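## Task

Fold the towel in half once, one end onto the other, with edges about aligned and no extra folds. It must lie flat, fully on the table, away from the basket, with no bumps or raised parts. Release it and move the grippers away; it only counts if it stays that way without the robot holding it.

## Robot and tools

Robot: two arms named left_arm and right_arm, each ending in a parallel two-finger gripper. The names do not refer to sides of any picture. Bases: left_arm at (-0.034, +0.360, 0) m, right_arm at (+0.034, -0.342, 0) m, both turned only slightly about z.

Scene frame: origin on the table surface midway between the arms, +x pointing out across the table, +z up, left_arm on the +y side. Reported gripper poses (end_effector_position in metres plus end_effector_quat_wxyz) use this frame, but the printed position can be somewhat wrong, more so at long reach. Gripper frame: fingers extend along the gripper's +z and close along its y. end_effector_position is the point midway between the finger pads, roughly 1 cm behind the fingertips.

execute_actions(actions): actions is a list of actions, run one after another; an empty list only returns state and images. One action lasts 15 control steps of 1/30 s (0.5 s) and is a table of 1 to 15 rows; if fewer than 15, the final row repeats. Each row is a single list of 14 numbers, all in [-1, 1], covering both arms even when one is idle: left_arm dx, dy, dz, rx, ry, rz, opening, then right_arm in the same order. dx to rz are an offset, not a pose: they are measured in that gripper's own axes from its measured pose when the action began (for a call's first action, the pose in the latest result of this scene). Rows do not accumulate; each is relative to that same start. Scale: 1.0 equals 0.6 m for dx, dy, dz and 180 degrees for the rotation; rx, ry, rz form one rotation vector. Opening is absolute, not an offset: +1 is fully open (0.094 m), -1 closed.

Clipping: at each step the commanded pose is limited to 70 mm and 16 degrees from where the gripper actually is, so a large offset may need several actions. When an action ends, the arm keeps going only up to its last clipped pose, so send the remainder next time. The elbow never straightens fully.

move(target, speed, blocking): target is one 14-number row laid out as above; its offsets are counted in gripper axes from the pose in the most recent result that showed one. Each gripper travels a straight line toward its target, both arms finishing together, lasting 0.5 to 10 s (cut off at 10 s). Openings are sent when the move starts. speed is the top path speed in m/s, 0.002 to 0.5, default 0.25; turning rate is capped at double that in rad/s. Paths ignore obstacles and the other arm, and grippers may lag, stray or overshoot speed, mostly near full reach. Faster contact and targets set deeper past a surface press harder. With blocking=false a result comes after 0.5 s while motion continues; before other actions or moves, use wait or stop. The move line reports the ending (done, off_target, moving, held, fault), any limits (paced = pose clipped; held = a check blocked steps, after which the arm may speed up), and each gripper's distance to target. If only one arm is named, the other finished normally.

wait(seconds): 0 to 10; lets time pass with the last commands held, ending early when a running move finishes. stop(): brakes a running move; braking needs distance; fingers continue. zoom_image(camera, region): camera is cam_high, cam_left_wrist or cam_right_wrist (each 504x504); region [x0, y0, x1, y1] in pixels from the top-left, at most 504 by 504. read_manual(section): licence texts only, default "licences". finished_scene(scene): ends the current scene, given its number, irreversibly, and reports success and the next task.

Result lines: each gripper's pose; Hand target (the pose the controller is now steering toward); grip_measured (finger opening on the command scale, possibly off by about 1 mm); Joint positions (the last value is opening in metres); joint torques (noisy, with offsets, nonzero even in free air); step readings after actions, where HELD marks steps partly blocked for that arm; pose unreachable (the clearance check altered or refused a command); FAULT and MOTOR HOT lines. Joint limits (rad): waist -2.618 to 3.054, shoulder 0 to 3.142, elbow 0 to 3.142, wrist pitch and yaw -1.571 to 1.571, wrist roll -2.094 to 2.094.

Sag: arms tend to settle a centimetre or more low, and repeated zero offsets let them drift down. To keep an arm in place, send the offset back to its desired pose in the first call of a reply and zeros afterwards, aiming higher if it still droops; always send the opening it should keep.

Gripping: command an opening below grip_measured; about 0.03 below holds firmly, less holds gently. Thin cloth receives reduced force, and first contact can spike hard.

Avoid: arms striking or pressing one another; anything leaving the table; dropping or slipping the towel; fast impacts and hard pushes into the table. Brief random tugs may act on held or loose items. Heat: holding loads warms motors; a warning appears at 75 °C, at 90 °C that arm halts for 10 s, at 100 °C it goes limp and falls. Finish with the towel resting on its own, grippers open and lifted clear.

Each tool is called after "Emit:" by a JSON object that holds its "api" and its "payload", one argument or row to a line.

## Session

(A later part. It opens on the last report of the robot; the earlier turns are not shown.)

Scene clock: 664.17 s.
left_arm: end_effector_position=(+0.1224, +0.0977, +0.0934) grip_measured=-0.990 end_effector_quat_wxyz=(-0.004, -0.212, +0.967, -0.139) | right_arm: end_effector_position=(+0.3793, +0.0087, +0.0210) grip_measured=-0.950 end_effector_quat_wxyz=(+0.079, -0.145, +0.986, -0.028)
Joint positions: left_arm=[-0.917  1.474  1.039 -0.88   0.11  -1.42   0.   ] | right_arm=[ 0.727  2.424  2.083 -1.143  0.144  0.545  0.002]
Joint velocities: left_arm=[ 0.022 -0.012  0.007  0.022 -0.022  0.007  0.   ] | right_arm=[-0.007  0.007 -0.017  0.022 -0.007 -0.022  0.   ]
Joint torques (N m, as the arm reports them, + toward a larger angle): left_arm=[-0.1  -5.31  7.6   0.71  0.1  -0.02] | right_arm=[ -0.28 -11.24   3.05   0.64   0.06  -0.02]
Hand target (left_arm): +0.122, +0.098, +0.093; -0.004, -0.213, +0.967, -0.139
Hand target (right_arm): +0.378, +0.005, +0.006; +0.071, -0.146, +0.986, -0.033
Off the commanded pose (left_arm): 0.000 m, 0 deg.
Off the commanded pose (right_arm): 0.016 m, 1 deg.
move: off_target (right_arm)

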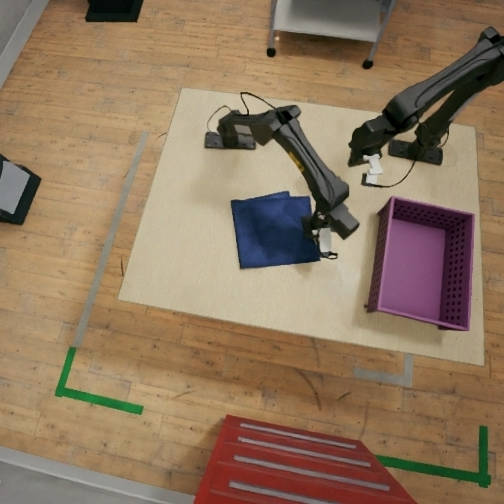

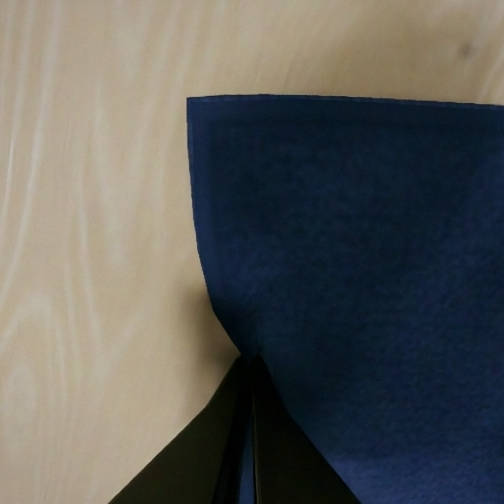

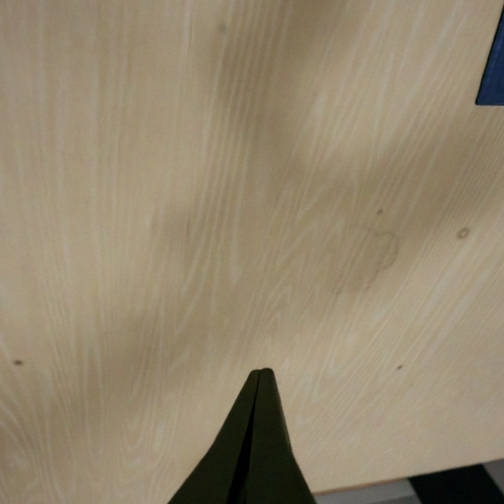

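Emit:
{"api": "move", "payload": {
  "target": [0,0,0,0,0,0,-1, 0,-0.2,-0.25,-0.03,0.04,0,-1],
  "speed": 0.15
}}

Emit:
{"api": "move", "payload": {
  "target": [0,0,0,0,0,0,-1, 0,-0.42,-0.03,0,0,0,-1],
  "speed": 0.15
}}

Scene clock: 678.20 s.
left_arm: end_effector_position=(+0.1223, +0.0977, +0.0934) grip_measured=-0.990 end_effector_quat_wxyz=(-0.004, -0.212, +0.967, -0.139) | right_arm: end_effector_position=(+0.3928, -0.0983, +0.1764) grip_measured=-0.950 end_effector_quat_wxyz=(+0.056, -0.144, +0.988, +0.024)
Joint positions: left_arm=[-0.917  1.474  1.039 -0.88   0.111 -1.42   0.   ] | right_arm=[ 0.48   2.153  2.252 -1.547  0.006  0.306  0.002]
Joint velocities: left_arm=[-0.002  0.007  0.012 -0.007  0.007 -0.037  0.001] | right_arm=[-0.012  0.002 -0.012  0.007 -0.037  0.037  0.001]
Joint torques (N m, as the arm reports them, + toward a larger angle): left_arm=[-0.02 -5.34  7.49  0.68  0.07 -0.02] | right_arm=[ -0.35 -10.43   5.31   0.28  -0.06  -0.01]
Hand target (left_arm): +0.122, +0.098, +0.093; -0.004, -0.212, +0.967, -0.139
Hand target (right_arm): +0.390, -0.100, +0.179; +0.052, -0.146, +0.988, +0.027
Off the commanded pose (left_arm): 0.000 m, 0 deg.
Off the commanded pose (right_arm): 0.006 m, 6 deg.
joint sent to its limit (right arm) — the command would take joint 4 (wrist pitch) past its lower limit, so that joint was sent only as far as its limit.
move: off_target (right_arm)

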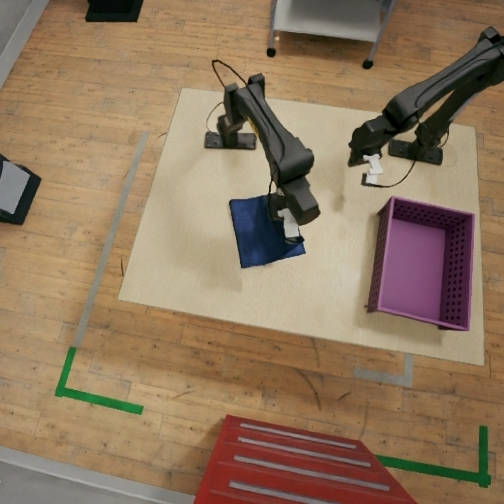

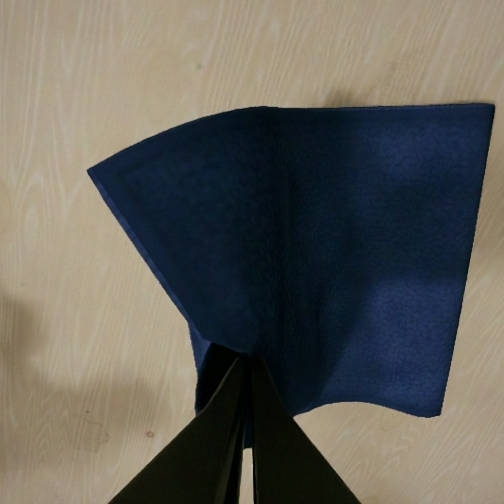

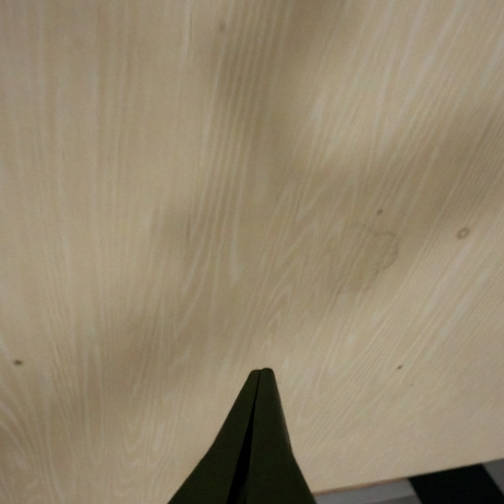

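Scene clock: 680.40 s.
left_arm: end_effector_position=(+0.1223, +0.0977, +0.0934) grip_measured=-0.990 end_effector_quat_wxyz=(-0.004, -0.212, +0.967, -0.139) | right_arm: end_effector_position=(+0.4624, -0.3431, +0.1874) grip_measured=-0.950 end_effector_quat_wxyz=(+0.074, -0.139, +0.987, +0.010)
Joint positions: left_arm=[-0.917  1.474  1.039 -0.88   0.111 -1.42   0.   ] | right_arm=[-0.141  2.115  2.234 -1.547 -0.044 -0.302  0.002]
Joint velocities: left_arm=[-0.012  0.012  0.007  0.007 -0.037 -0.037 -0.001] | right_arm=[-0.012 -0.002 -0.017 -0.022 -0.081 -0.022 -0.001]
Joint torques (N m, as the arm reports them, + toward a larger angle): left_arm=[-0.08 -5.21  7.54  0.72  0.1   0.01] | right_arm=[-0.02 -8.55  7.36  0.31 -0.12 -0.01]
Hand target (left_arm): +0.122, +0.098, +0.093; -0.004, -0.212, +0.967, -0.139
Hand target (right_arm): +0.465, -0.341, +0.188; +0.074, -0.144, +0.987, +0.016
Off the commanded pose (left_arm): 0.000 m, 0 deg.
Off the commanded pose (right_arm): 0.003 m, 3 deg.
joint sent to its limit (right arm) — the command would take joint 4 (wrist pitch) past its lower limit, so that joint was sent only as far as its limit.
move: off_target (right_arm)

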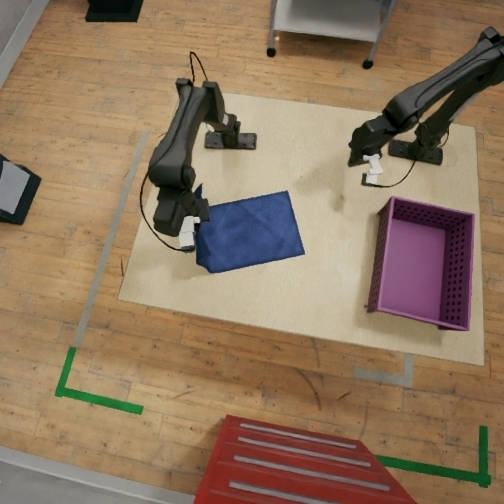

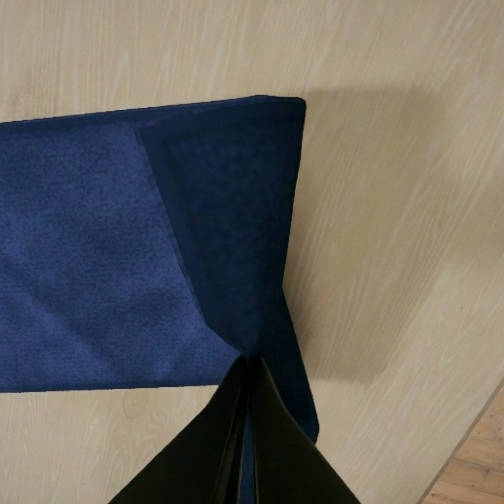

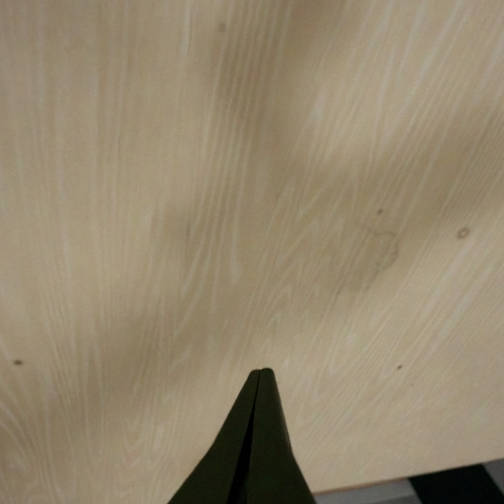

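Emit:
{"api": "move", "payload": {
  "target": [0,0,0,0,0,0,-1, 0.005,0.3,0.03,0,0,-0.01,-1],
  "speed": 0.15
}}

Emit:
{"api": "move", "payload": {
  "target": [0,0,0,0,0,0,-1, 0.035,0.18,0.17,0,0,0,-1],
  "speed": 0.12
}}

Scene clock: 690.67 s.
left_arm: end_effector_position=(+0.1223, +0.0977, +0.0934) grip_measured=-0.990 end_effector_quat_wxyz=(-0.004, -0.212, +0.967, -0.139) | right_arm: end_effector_position=(+0.4112, -0.1677, +0.1687) grip_measured=-0.950 end_effector_quat_wxyz=(+0.069, -0.159, +0.985, +0.017)
Joint positions: left_arm=[-0.917  1.474  1.039 -0.88   0.111 -1.42   0.   ] | right_arm=[ 0.315  2.019  2.011 -1.42   0.004  0.111  0.002]
Joint velocities: left_arm=[-0.012  0.012  0.022 -0.037 -0.007  0.037 -0.   ] | right_arm=[ 0.007 -0.002  0.007  0.095 -0.022  0.037  0.001]
Joint torques (N m, as the arm reports them, + toward a larger angle): left_arm=[ 0.09 -5.19  7.6   0.7   0.12 -0.01] | right_arm=[  0.11 -10.03   4.42   0.49   0.1    0.1 ]
Hand target (left_arm): +0.122, +0.098, +0.093; -0.004, -0.212, +0.967, -0.139
Hand target (right_arm): +0.411, -0.170, +0.170; +0.073, -0.155, +0.985, +0.013
Off the commanded pose (left_arm): 0.000 m, 0 deg.
Off the commanded pose (right_arm): 0.003 m, 1 deg.
move: done

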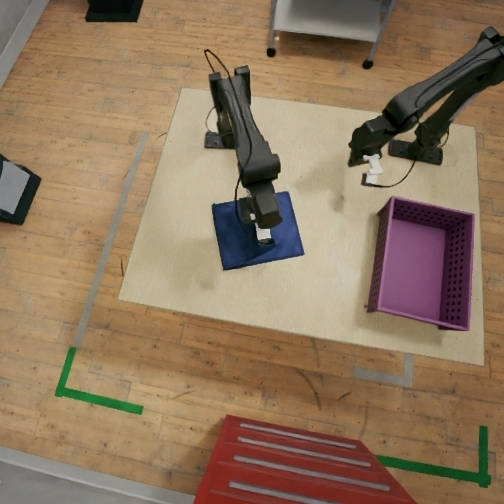

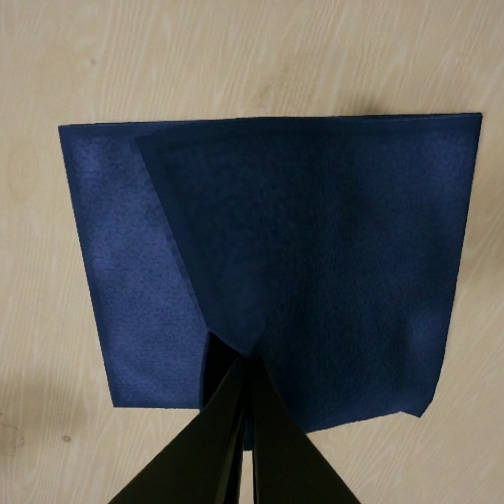

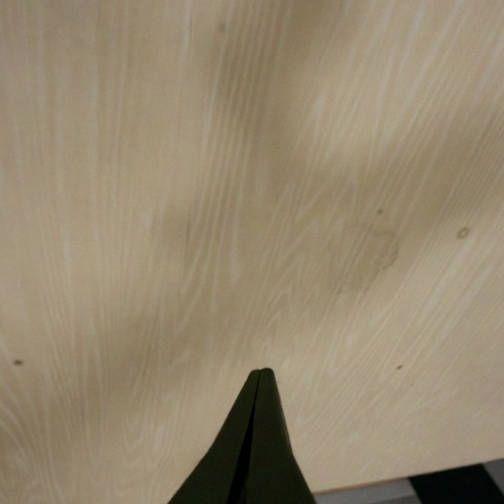

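Scene clock: 692.43 s.
left_arm: end_effector_position=(+0.1223, +0.0977, +0.0934) grip_measured=-0.990 end_effector_quat_wxyz=(-0.005, -0.212, +0.967, -0.139) | right_arm: end_effector_position=(+0.3708, -0.0650, +0.0759) grip_measured=-0.950 end_effector_quat_wxyz=(+0.073, -0.159, +0.984, +0.029)
Joint positions: left_arm=[-0.917  1.474  1.039 -0.88   0.111 -1.42   0.   ] | right_arm=[ 0.579  2.07   1.715 -1.059  0.025  0.372  0.002]
Joint velocities: left_arm=[-0.022  0.002  0.002 -0.066  0.022 -0.051  0.001] | right_arm=[-0.002 -0.022  0.012 -0.051  0.051 -0.022  0.001]
Joint torques (N m, as the arm reports them, + toward a larger angle): left_arm=[ 0.02 -5.35  7.56  0.68  0.11 -0.02] | right_arm=[ 0.39 -8.91  4.57  0.57  0.17  0.08]
Hand target (left_arm): +0.122, +0.098, +0.093; -0.004, -0.212, +0.967, -0.139
Hand target (right_arm): +0.369, -0.066, +0.066; +0.068, -0.159, +0.985, +0.019
Off the commanded pose (left_arm): 0.000 m, 0 deg.
Off the commanded pose (right_arm): 0.010 m, 1 deg.
move: done

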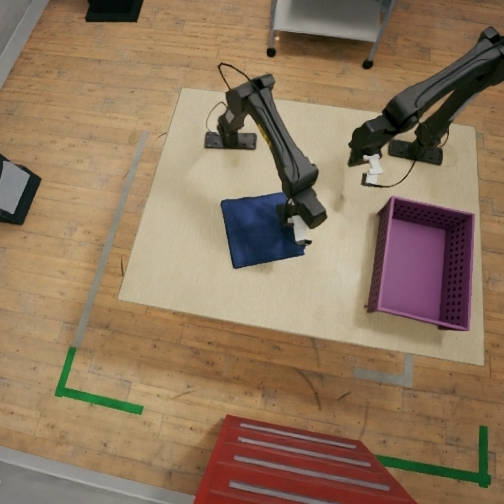

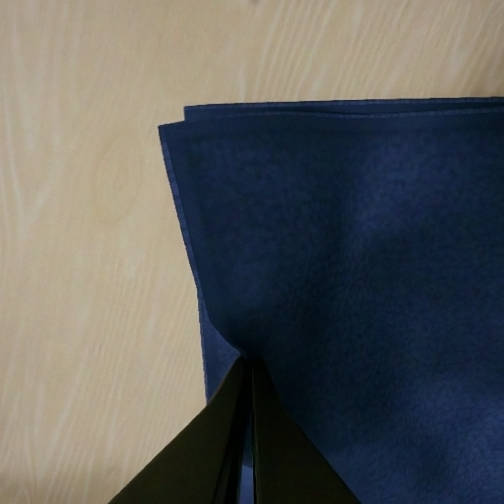

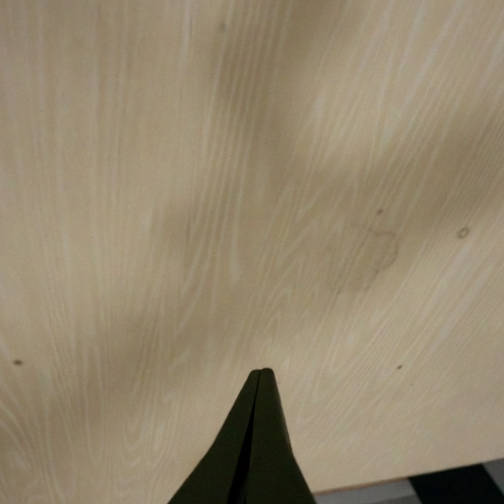

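Nearly aligned already. Lower (which shifts slightly +x) and release.

Emit:
{"api": "move", "payload": {
  "target": [0,0,0,0,0,0,-1, 0,0,0.06,0,0,0,-1],
  "speed": 0.08
}}

Emit:
{"api": "move", "payload": {
  "target": [0,0,0,0,0,0,-1, 0,0,0,0,0,0,-0.3]
}}

Emit:
{"api": "move", "payload": {
  "target": [0,0,0,0,0,0,-1, 0,-0.1,-0.25,0,0,0,-0.3],
  "speed": 0.15
}}

Scene clock: 708.50 s.
left_arm: end_effector_position=(+0.1223, +0.0977, +0.0934) grip_measured=-0.990 end_effector_quat_wxyz=(-0.005, -0.212, +0.967, -0.139) | right_arm: end_effector_position=(+0.3777, -0.0593, +0.0521) grip_measured=-0.950 end_effector_quat_wxyz=(+0.084, -0.159, +0.983, +0.035)
Joint positions: left_arm=[-0.917  1.474  1.039 -0.88   0.111 -1.42   0.   ] | right_arm=[ 0.579  2.099  1.659 -0.951  0.025  0.374  0.002]
Joint velocities: left_arm=[ 0.017 -0.002  0.007  0.007  0.007  0.037  0.001] | right_arm=[-0.017  0.007 -0.012  0.066  0.007 -0.095 -0.001]
Joint torques (N m, as the arm reports them, + toward a larger angle): left_arm=[ 0.04 -5.22  7.57  0.68  0.09 -0.02] | right_arm=[-0.2  -8.94  4.43  0.57  0.02  0.01]
Hand target (left_arm): +0.122, +0.098, +0.093; -0.004, -0.212, +0.967, -0.139
Hand target (right_arm): +0.375, -0.062, +0.041; +0.073, -0.160, +0.984, +0.029
Off the commanded pose (left_arm): 0.000 m, 0 deg.
Off the commanded pose (right_arm): 0.012 m, 1 deg.
move: off_target (right_arm)

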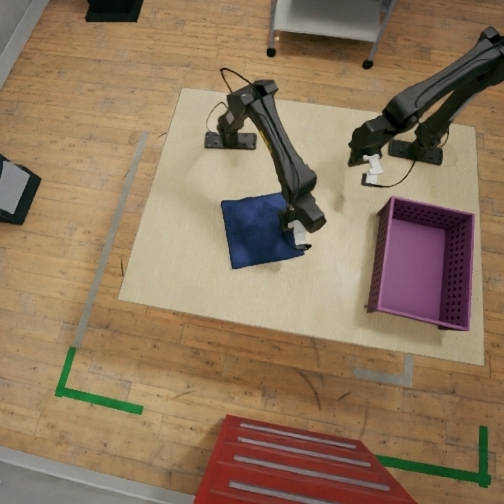

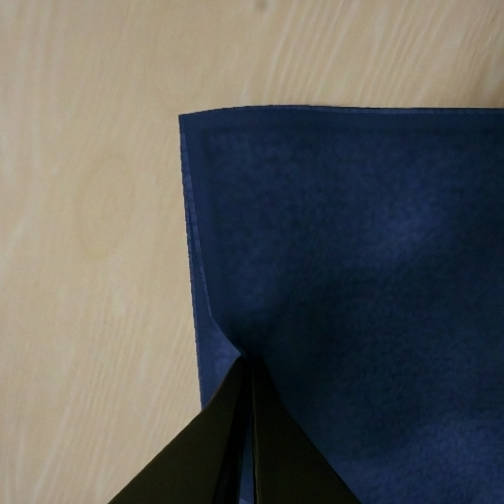

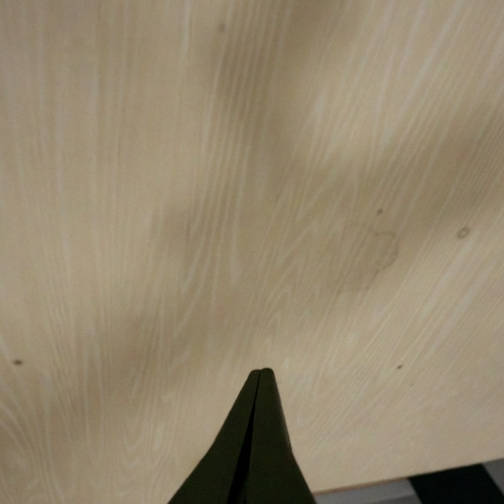

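Scene clock: 709.00 s.
left_arm: end_effector_position=(+0.1223, +0.0977, +0.0934) grip_measured=-0.990 end_effector_quat_wxyz=(-0.005, -0.212, +0.967, -0.139) | right_arm: end_effector_position=(+0.3777, -0.0593, +0.0521) grip_measured=-0.303 end_effector_quat_wxyz=(+0.084, -0.159, +0.983, +0.035)
Joint positions: left_arm=[-0.917  1.474  1.039 -0.88   0.111 -1.42   0.   ] | right_arm=[ 0.579  2.099  1.659 -0.951  0.025  0.374  0.033]
Joint velocities: left_arm=[ 0.017 -0.002 -0.002  0.022  0.081 -0.066  0.   ] | right_arm=[-0.007 -0.002 -0.027  0.037  0.022  0.007 -0.001]
Joint torques (N m, as the arm reports them, + toward a larger angle): left_arm=[ 0.01 -5.28  7.74  0.67  0.08  0.01] | right_arm=[  0.03 -10.03   5.72   0.5    0.01   0.05]
Hand target (left_arm): +0.122, +0.098, +0.093; -0.004, -0.212, +0.967, -0.139
Hand target (right_arm): +0.378, -0.059, +0.052; +0.084, -0.159, +0.983, +0.035
Off the commanded pose (left_arm): 0.000 m, 0 deg.
Off the commanded pose (right_arm): 0.000 m, 0 deg.
move: done

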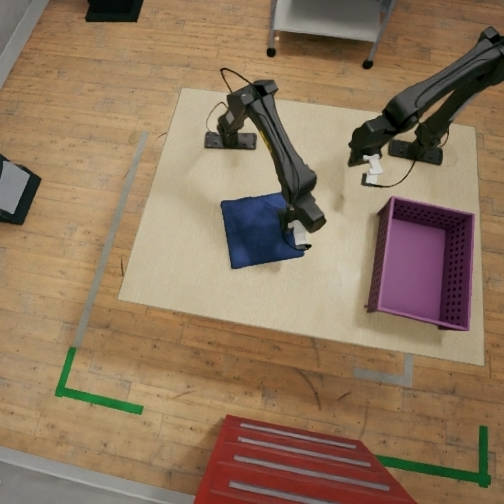

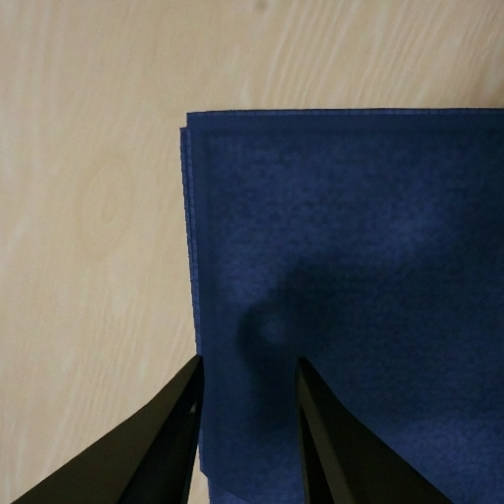

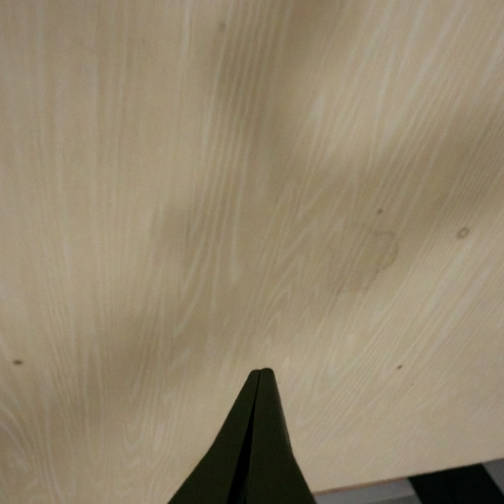

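Scene clock: 710.77 s.
left_arm: end_effector_position=(+0.1222, +0.0976, +0.0934) grip_measured=-0.990 end_effector_quat_wxyz=(-0.005, -0.212, +0.967, -0.139) | right_arm: end_effector_position=(+0.3741, -0.1279, +0.1869) grip_measured=-0.303 end_effector_quat_wxyz=(+0.076, -0.160, +0.984, +0.026)
Joint positions: left_arm=[-0.917  1.474  1.039 -0.88   0.112 -1.42   0.   ] | right_arm=[ 0.447  1.956  1.993 -1.447  0.011  0.241  0.033]
Joint velocities: left_arm=[ 0.017  0.002 -0.007  0.051 -0.051  0.037 -0.   ] | right_arm=[-0.017  0.007  0.002  0.051 -0.081  0.037 -0.   ]
Joint torques (N m, as the arm reports them, + toward a larger angle): left_arm=[-0.1  -5.26  7.61  0.69  0.1   0.  ] | right_arm=[-0.6  -9.37  7.42  0.36 -0.07 -0.04]
Hand target (left_arm): +0.122, +0.098, +0.093; -0.005, -0.212, +0.967, -0.139
Hand target (right_arm): +0.375, -0.130, +0.197; +0.084, -0.159, +0.983, +0.034
Off the commanded pose (left_arm): 0.000 m, 0 deg.
Off the commanded pose (right_arm): 0.010 m, 1 deg.
move: done

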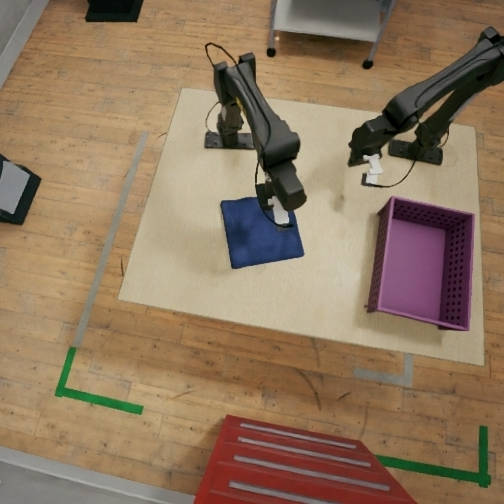

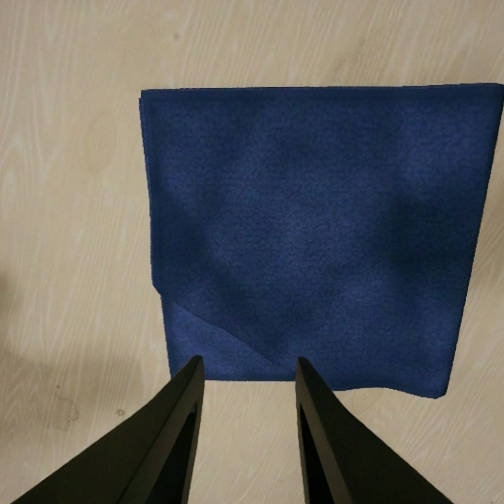

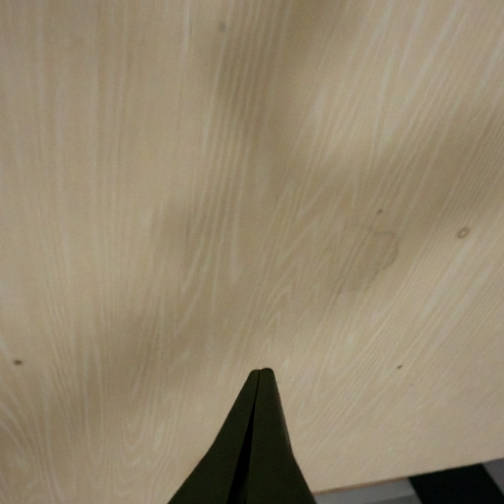

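Emit:
{"api": "move", "payload": {
  "target": [0,0,0,0,0,0,-1, 0.15,0.047,0.19,0,0,-0.34,-0.2],
  "speed": 0.2
}}

Scene clock: 728.63 s.
left_arm: end_effector_position=(+0.1222, +0.0976, +0.0934) grip_measured=-0.990 end_effector_quat_wxyz=(-0.005, -0.212, +0.967, -0.139) | right_arm: end_effector_position=(+0.2996, -0.1214, +0.0581) grip_measured=-0.203 end_effector_quat_wxyz=(+0.072, -0.632, +0.771, -0.012)
Joint positions: left_arm=[-0.917  1.474  1.039 -0.88   0.112 -1.42   0.   ] | right_arm=[ 0.587  1.755  1.217 -0.889  0.025 -0.672  0.037]
Joint velocities: left_arm=[ 0.007  0.012  0.037 -0.037 -0.007 -0.037 -0.   ] | right_arm=[ 0.012  0.007 -0.022 -0.007  0.051 -0.066  0.   ]
Joint torques (N m, as the arm reports them, + toward a larger angle): left_arm=[-0.12 -5.35  7.58  0.68  0.08 -0.02] | right_arm=[ 0.76 -8.89  3.98  0.5   0.08 -0.04]
Hand target (left_arm): +0.122, +0.098, +0.093; -0.005, -0.212, +0.967, -0.139
Hand target (right_arm): +0.295, -0.122, +0.061; +0.078, -0.638, +0.766, -0.014
Off the commanded pose (left_arm): 0.000 m, 0 deg.
Off the commanded pose (right_arm): 0.004 m, 1 deg.
move: done

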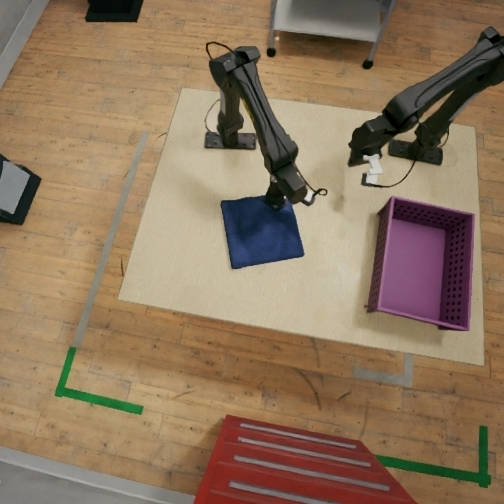

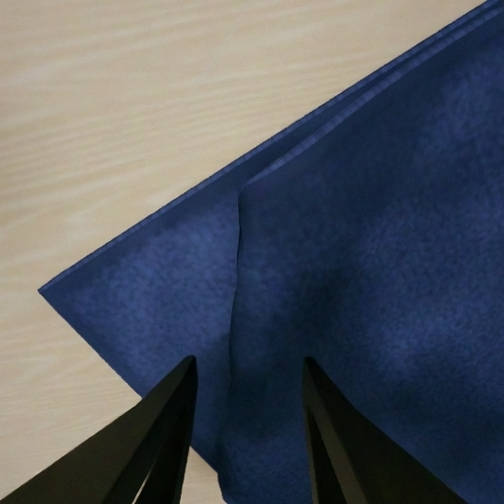

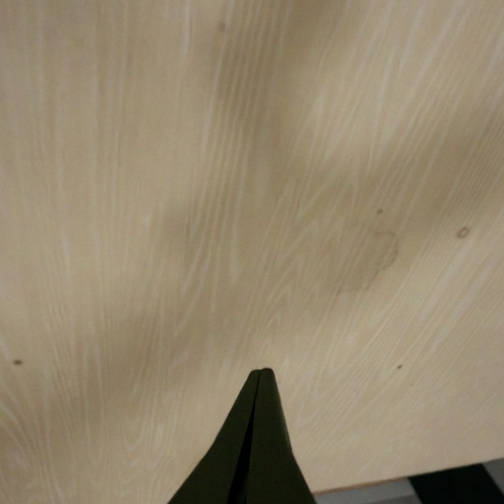

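Emit:
{"api": "move", "payload": {
  "target": [0,0,0,0,0,0,-1, 0,-0.008,0.08,0,0,0,-0.2],
  "speed": 0.08
}}

Emit:
{"api": "move", "payload": {
  "target": [0,0,0,0,0,0,-1, 0,0,0.01,0,0,0,-1],
  "speed": 0.05
}}

Emit:
{"api": "move", "payload": {
  "target": [0,0,0,0,0,0,-1, 0,0.0,-0.14,0,0,0,-1],
  "speed": 0.08
}}

Scene clock: 736.43 s.
left_arm: end_effector_position=(+0.1222, +0.0976, +0.0934) grip_measured=-0.990 end_effector_quat_wxyz=(-0.005, -0.212, +0.967, -0.139) | right_arm: end_effector_position=(+0.3118, -0.1111, +0.0240) grip_measured=-0.203 end_effector_quat_wxyz=(+0.087, -0.634, +0.768, -0.012)
Joint positions: left_arm=[-0.917  1.474  1.039 -0.88   0.112 -1.42   0.   ] | right_arm=[ 0.587  1.832  1.163 -0.727  0.026 -0.68   0.037]
Joint velocities: left_arm=[-0.032 -0.007  0.022  0.007 -0.022 -0.007  0.   ] | right_arm=[-0.012  0.002  0.017  0.007 -0.081 -0.007  0.   ]
Joint torques (N m, as the arm reports them, + toward a larger angle): left_arm=[-0.03 -5.37  7.62  0.68  0.1  -0.03] | right_arm=[-0.95 -6.13  3.69  0.57 -0.03 -0.03]
Hand target (left_arm): +0.122, +0.098, +0.093; -0.005, -0.212, +0.967, -0.139
Hand target (right_arm): +0.309, -0.119, +0.012; +0.071, -0.632, +0.772, -0.012
Off the commanded pose (left_arm): 0.000 m, 0 deg.
Off the commanded pose (right_arm): 0.015 m, 2 deg.
move: off_target (right_arm)

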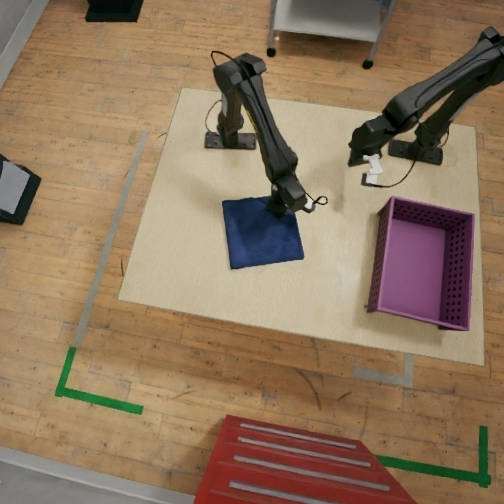

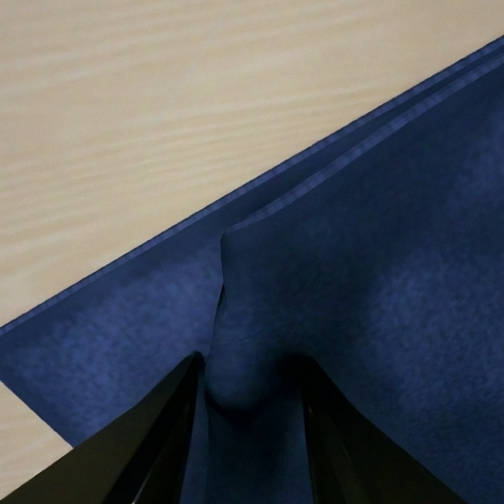

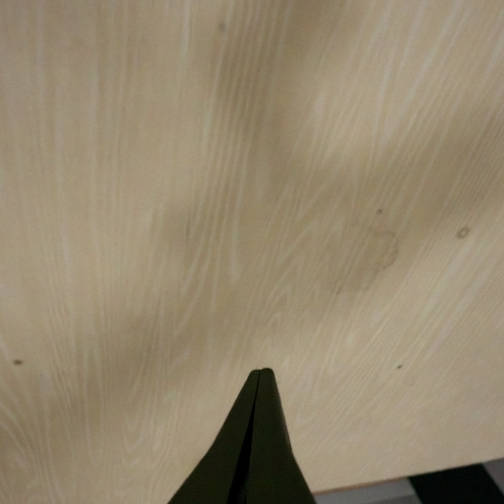

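Scene clock: 737.13 s.
left_arm: end_effector_position=(+0.1222, +0.0976, +0.0934) grip_measured=-0.990 end_effector_quat_wxyz=(-0.005, -0.212, +0.967, -0.139) | right_arm: end_effector_position=(+0.3136, -0.1101, +0.0245) grip_measured=-0.905 end_effector_quat_wxyz=(+0.092, -0.634, +0.768, -0.013)
Joint positions: left_arm=[-0.917  1.474  1.039 -0.88   0.112 -1.42   0.   ] | right_arm=[ 0.587  1.832  1.163 -0.719  0.028 -0.68   0.004]
Joint velocities: left_arm=[ 0.002 -0.007  0.002 -0.051 -0.066 -0.022  0.   ] | right_arm=[-0.002 -0.007  0.007 -0.051  0.022  0.037  0.   ]
Joint torques (N m, as the arm reports them, + toward a larger angle): left_arm=[-0.05 -5.32  7.62  0.69  0.1   0.  ] | right_arm=[ 0.02 -6.71  4.79  0.63  0.02  0.01]
Hand target (left_arm): +0.122, +0.098, +0.093; -0.005, -0.212, +0.967, -0.139
Hand target (right_arm): +0.313, -0.111, +0.018; +0.088, -0.634, +0.768, -0.012
Off the commanded pose (left_arm): 0.000 m, 0 deg.
Off the commanded pose (right_arm): 0.006 m, 0 deg.
move: done

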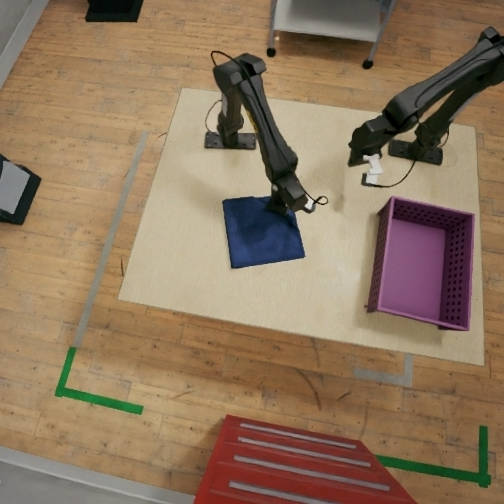

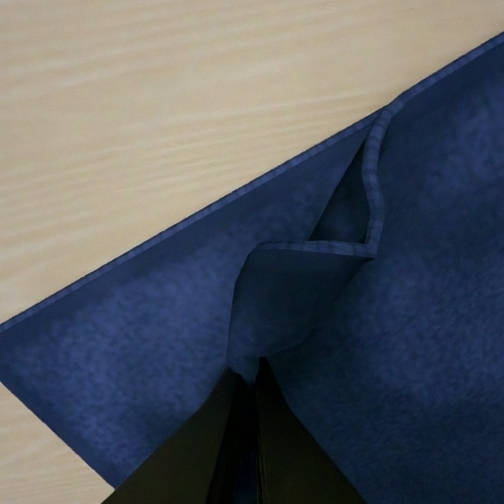

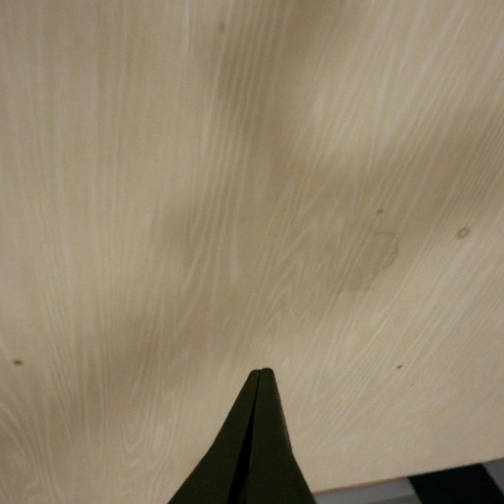

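Scene clock: 738.73 s.
left_arm: end_effector_position=(+0.1222, +0.0976, +0.0934) grip_measured=-0.990 end_effector_quat_wxyz=(-0.005, -0.212, +0.967, -0.139) | right_arm: end_effector_position=(+0.2999, -0.1217, +0.0940) grip_measured=-0.905 end_effector_quat_wxyz=(+0.078, -0.635, +0.769, -0.013)
Joint positions: left_arm=[-0.917  1.474  1.039 -0.88   0.112 -1.42   0.   ] | right_arm=[ 0.587  1.714  1.312 -1.014  0.028 -0.68   0.004]
Joint velocities: left_arm=[-0.007 -0.012  0.002  0.051  0.051 -0.037 -0.   ] | right_arm=[-0.007 -0.007  0.007 -0.066  0.037 -0.022 -0.   ]
Joint torques (N m, as the arm reports them, + toward a larger angle): left_arm=[-0.06 -5.36  7.55  0.68  0.08 -0.01] | right_arm=[ 0.5  -8.31  7.46  0.34  0.04  0.09]
Hand target (left_arm): +0.122, +0.098, +0.093; -0.005, -0.212, +0.967, -0.139
Hand target (right_arm): +0.301, -0.118, +0.107; +0.092, -0.634, +0.768, -0.013
Off the commanded pose (left_arm): 0.000 m, 0 deg.
Off the commanded pose (right_arm): 0.014 m, 2 deg.
move: off_target (right_arm)

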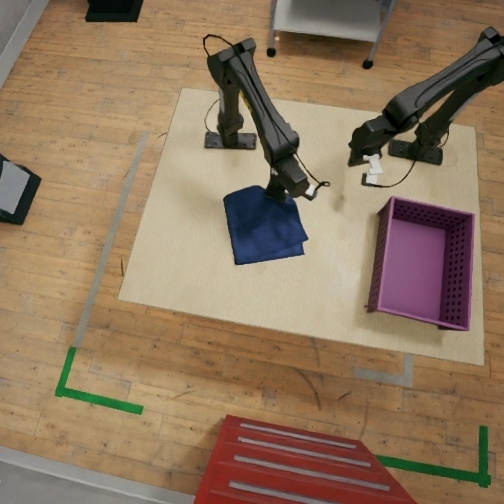

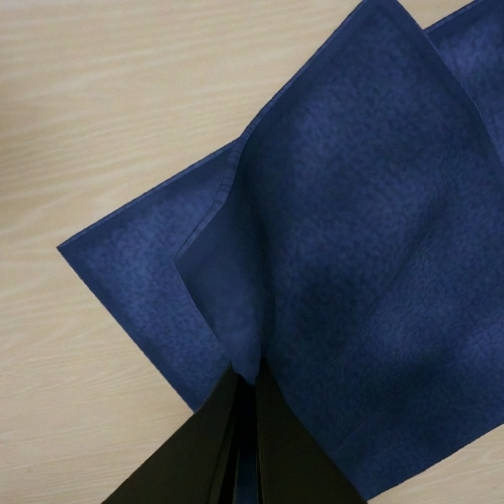

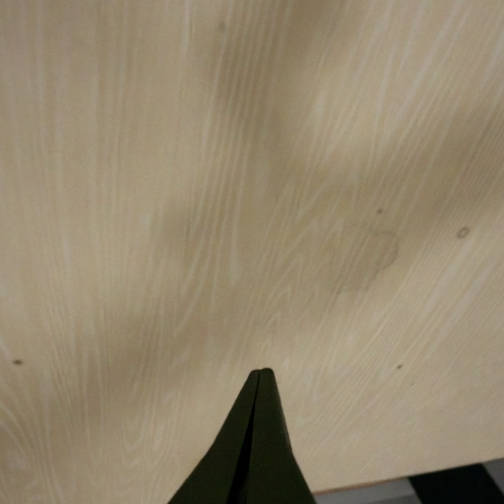

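Emit:
{"api": "move", "payload": {
  "target": [0,0,0,0,0,0,-1, -0.01,-0.02,0.09,0,0,0,-1],
  "speed": 0.06
}}

Emit:
{"api": "move", "payload": {
  "target": [0,0,0,0,0,0,-1, 0,0,0,0,0,0,-0.3]
}}

Emit:
{"api": "move", "payload": {
  "target": [0,0,0,0,0,0,-1, 0.05,-0.1,-0.25,0,0,0.34,-0.3],
  "speed": 0.15
}}

Scene clock: 747.67 s.
left_arm: end_effector_position=(+0.1222, +0.0976, +0.0934) grip_measured=-0.990 end_effector_quat_wxyz=(-0.005, -0.212, +0.967, -0.139) | right_arm: end_effector_position=(+0.3213, -0.1080, +0.0546) grip_measured=-0.905 end_effector_quat_wxyz=(+0.092, -0.636, +0.766, -0.014)
Joint positions: left_arm=[-0.917  1.474  1.039 -0.88   0.112 -1.42   0.   ] | right_arm=[ 0.577  1.816  1.27  -0.841  0.028 -0.695  0.004]
Joint velocities: left_arm=[-0.012 -0.007 -0.007 -0.066  0.022  0.037 -0.001] | right_arm=[ 0.002 -0.007 -0.012  0.022  0.007  0.037  0.   ]
Joint torques (N m, as the arm reports them, + toward a larger angle): left_arm=[-0.05 -5.26  7.53  0.72  0.09  0.01] | right_arm=[-0.77 -6.39  4.24  0.57  0.02 -0.03]
Hand target (left_arm): +0.122, +0.098, +0.093; -0.005, -0.212, +0.967, -0.139
Hand target (right_arm): +0.319, -0.114, +0.043; +0.078, -0.635, +0.769, -0.013
Off the commanded pose (left_arm): 0.000 m, 0 deg.
Off the commanded pose (right_arm): 0.013 m, 2 deg.
move: off_target (right_arm)

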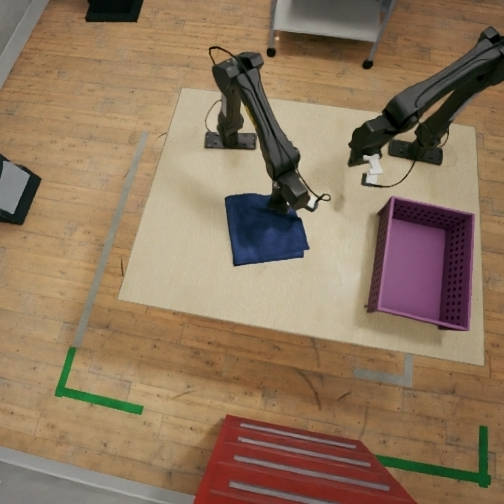

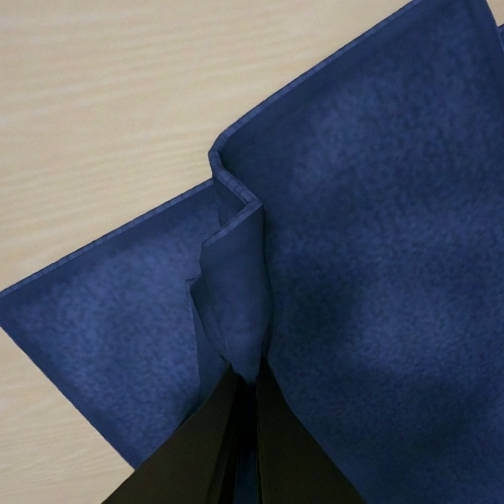

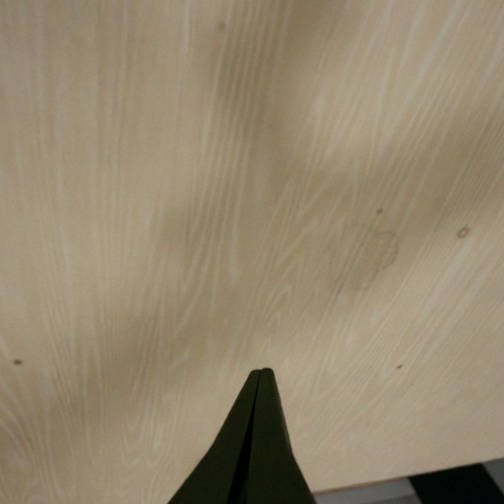

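Scene clock: 748.17 s.
left_arm: end_effector_position=(+0.1222, +0.0976, +0.0934) grip_measured=-0.990 end_effector_quat_wxyz=(-0.005, -0.212, +0.967, -0.139) | right_arm: end_effector_position=(+0.3213, -0.1080, +0.0546) grip_measured=-0.303 end_effector_quat_wxyz=(+0.092, -0.636, +0.766, -0.014)
Joint positions: left_arm=[-0.917  1.474  1.039 -0.88   0.112 -1.42   0.   ] | right_arm=[ 0.577  1.816  1.27  -0.841  0.028 -0.695  0.033]
Joint velocities: left_arm=[ 0.022 -0.017  0.002 -0.022 -0.007 -0.066 -0.001] | right_arm=[ 0.002 -0.012 -0.007 -0.037  0.066  0.022  0.   ]
Joint torques (N m, as the arm reports them, + toward a larger angle): left_arm=[-0.02 -5.24  7.59  0.69  0.09 -0.01] | right_arm=[ 0.05 -7.57  5.47  0.51  0.    0.04]
Hand target (left_arm): +0.122, +0.098, +0.093; -0.005, -0.212, +0.967, -0.139
Hand target (right_arm): +0.321, -0.108, +0.055; +0.092, -0.636, +0.766, -0.014
Off the commanded pose (left_arm): 0.000 m, 0 deg.
Off the commanded pose (right_arm): 0.000 m, 0 deg.
move: done

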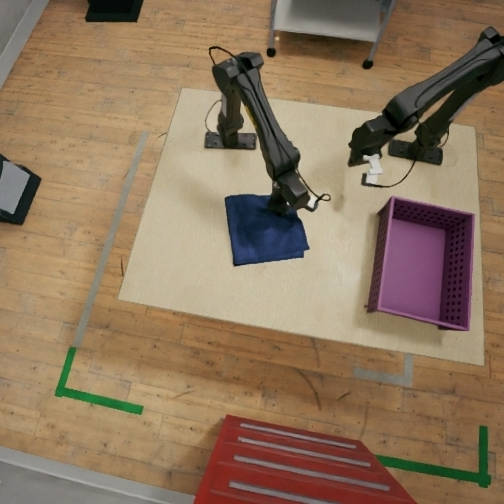

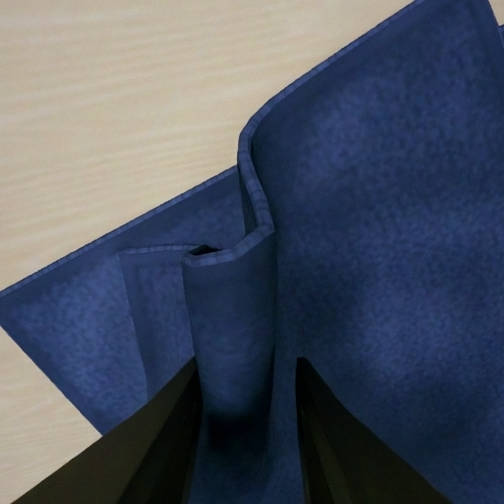

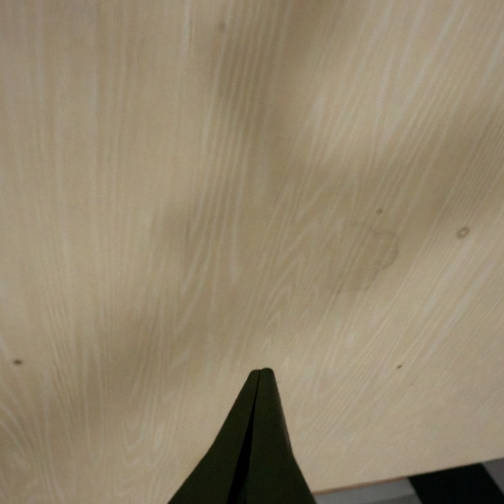

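Scene clock: 752.23 s.
left_arm: end_effector_position=(+0.1221, +0.0976, +0.0934) grip_measured=-0.990 end_effector_quat_wxyz=(-0.005, -0.212, +0.967, -0.139) | right_arm: end_effector_position=(+0.3486, -0.1608, +0.2059) grip_measured=-0.303 end_effector_quat_wxyz=(+0.092, -0.166, +0.981, +0.030)
Joint positions: left_arm=[-0.917  1.474  1.039 -0.88   0.112 -1.42   0.   ] | right_arm=[ 0.406  1.775  1.827 -1.43   0.006  0.185  0.033]
Joint velocities: left_arm=[ 0.002 -0.002  0.002 -0.095  0.037  0.007 -0.001] | right_arm=[-0.007  0.002  0.032  0.007 -0.051 -0.022 -0.001]
Joint torques (N m, as the arm reports them, + toward a larger angle): left_arm=[ 0.01 -5.29  7.53  0.69  0.11 -0.01] | right_arm=[-0.75 -6.2   7.39  0.43 -0.09  0.1 ]
Hand target (left_arm): +0.122, +0.098, +0.093; -0.005, -0.212, +0.967, -0.139
Hand target (right_arm): +0.352, -0.162, +0.207; +0.088, -0.158, +0.983, +0.033
Off the commanded pose (left_arm): 0.000 m, 0 deg.
Off the commanded pose (right_arm): 0.003 m, 1 deg.
move: done

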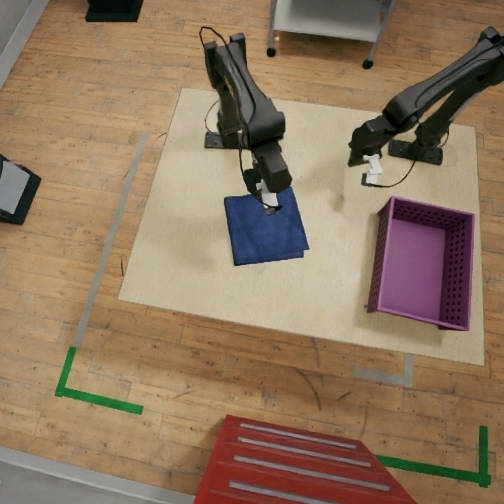

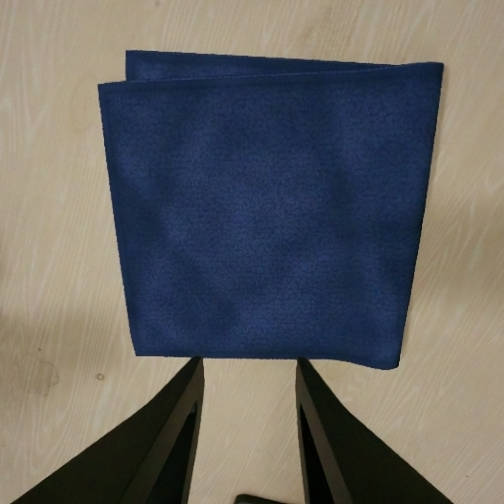

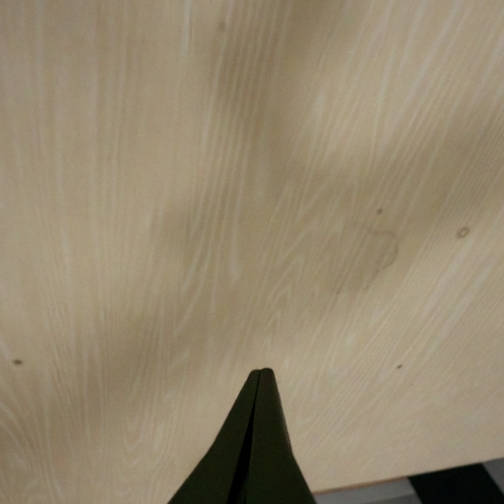

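Emit:
{"api": "move", "payload": {
  "target": [0,0,0,0,0,0,-1, -0.05,0.187,0.25,0.05,0.02,-0.04,-0.2],
  "speed": 0.2
}}

Scene clock: 760.93 s.
left_arm: end_effector_position=(+0.1221, +0.0976, +0.0934) grip_measured=-0.990 end_effector_quat_wxyz=(-0.005, -0.212, +0.967, -0.139) | right_arm: end_effector_position=(+0.3570, -0.0357, +0.0641) grip_measured=-0.203 end_effector_quat_wxyz=(+0.064, -0.224, +0.971, -0.053)
Joint positions: left_arm=[-0.917  1.474  1.039 -0.88   0.112 -1.42   0.   ] | right_arm=[ 0.704  2.225  1.913 -1.212  0.16   0.363  0.037]
Joint velocities: left_arm=[-0.022 -0.017 -0.007  0.007 -0.007 -0.007 -0.   ] | right_arm=[ 0.002  0.002  0.007 -0.051 -0.022  0.022 -0.001]
Joint torques (N m, as the arm reports them, + toward a larger angle): left_arm=[ 0.   -5.4   7.61  0.68  0.09 -0.03] | right_arm=[  0.17 -10.03   7.48   0.28   0.23   0.11]
Hand target (left_arm): +0.122, +0.098, +0.093; -0.005, -0.212, +0.967, -0.139
Hand target (right_arm): +0.362, -0.032, +0.067; +0.075, -0.221, +0.971, -0.055
Off the commanded pose (left_arm): 0.000 m, 0 deg.
Off the commanded pose (right_arm): 0.009 m, 1 deg.
move: done

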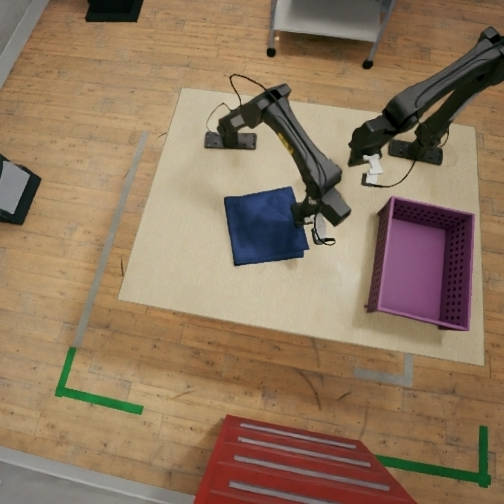

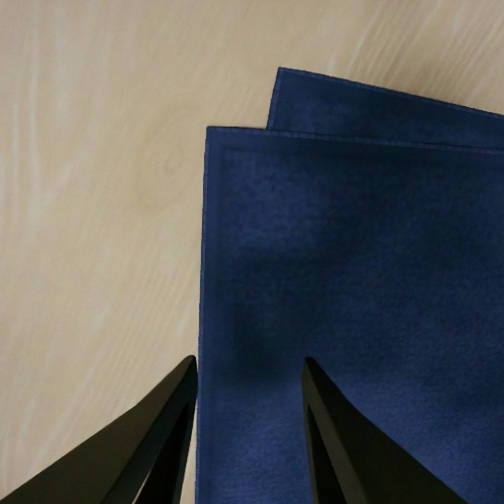

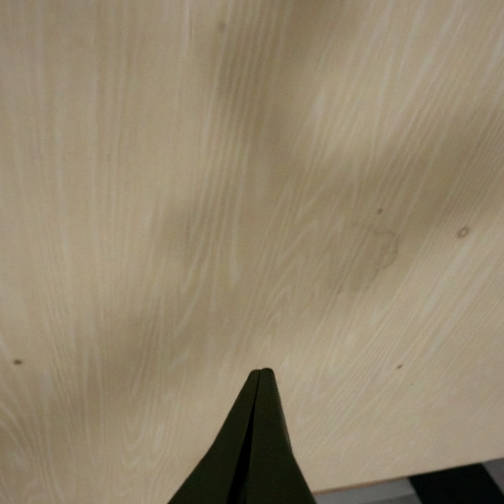

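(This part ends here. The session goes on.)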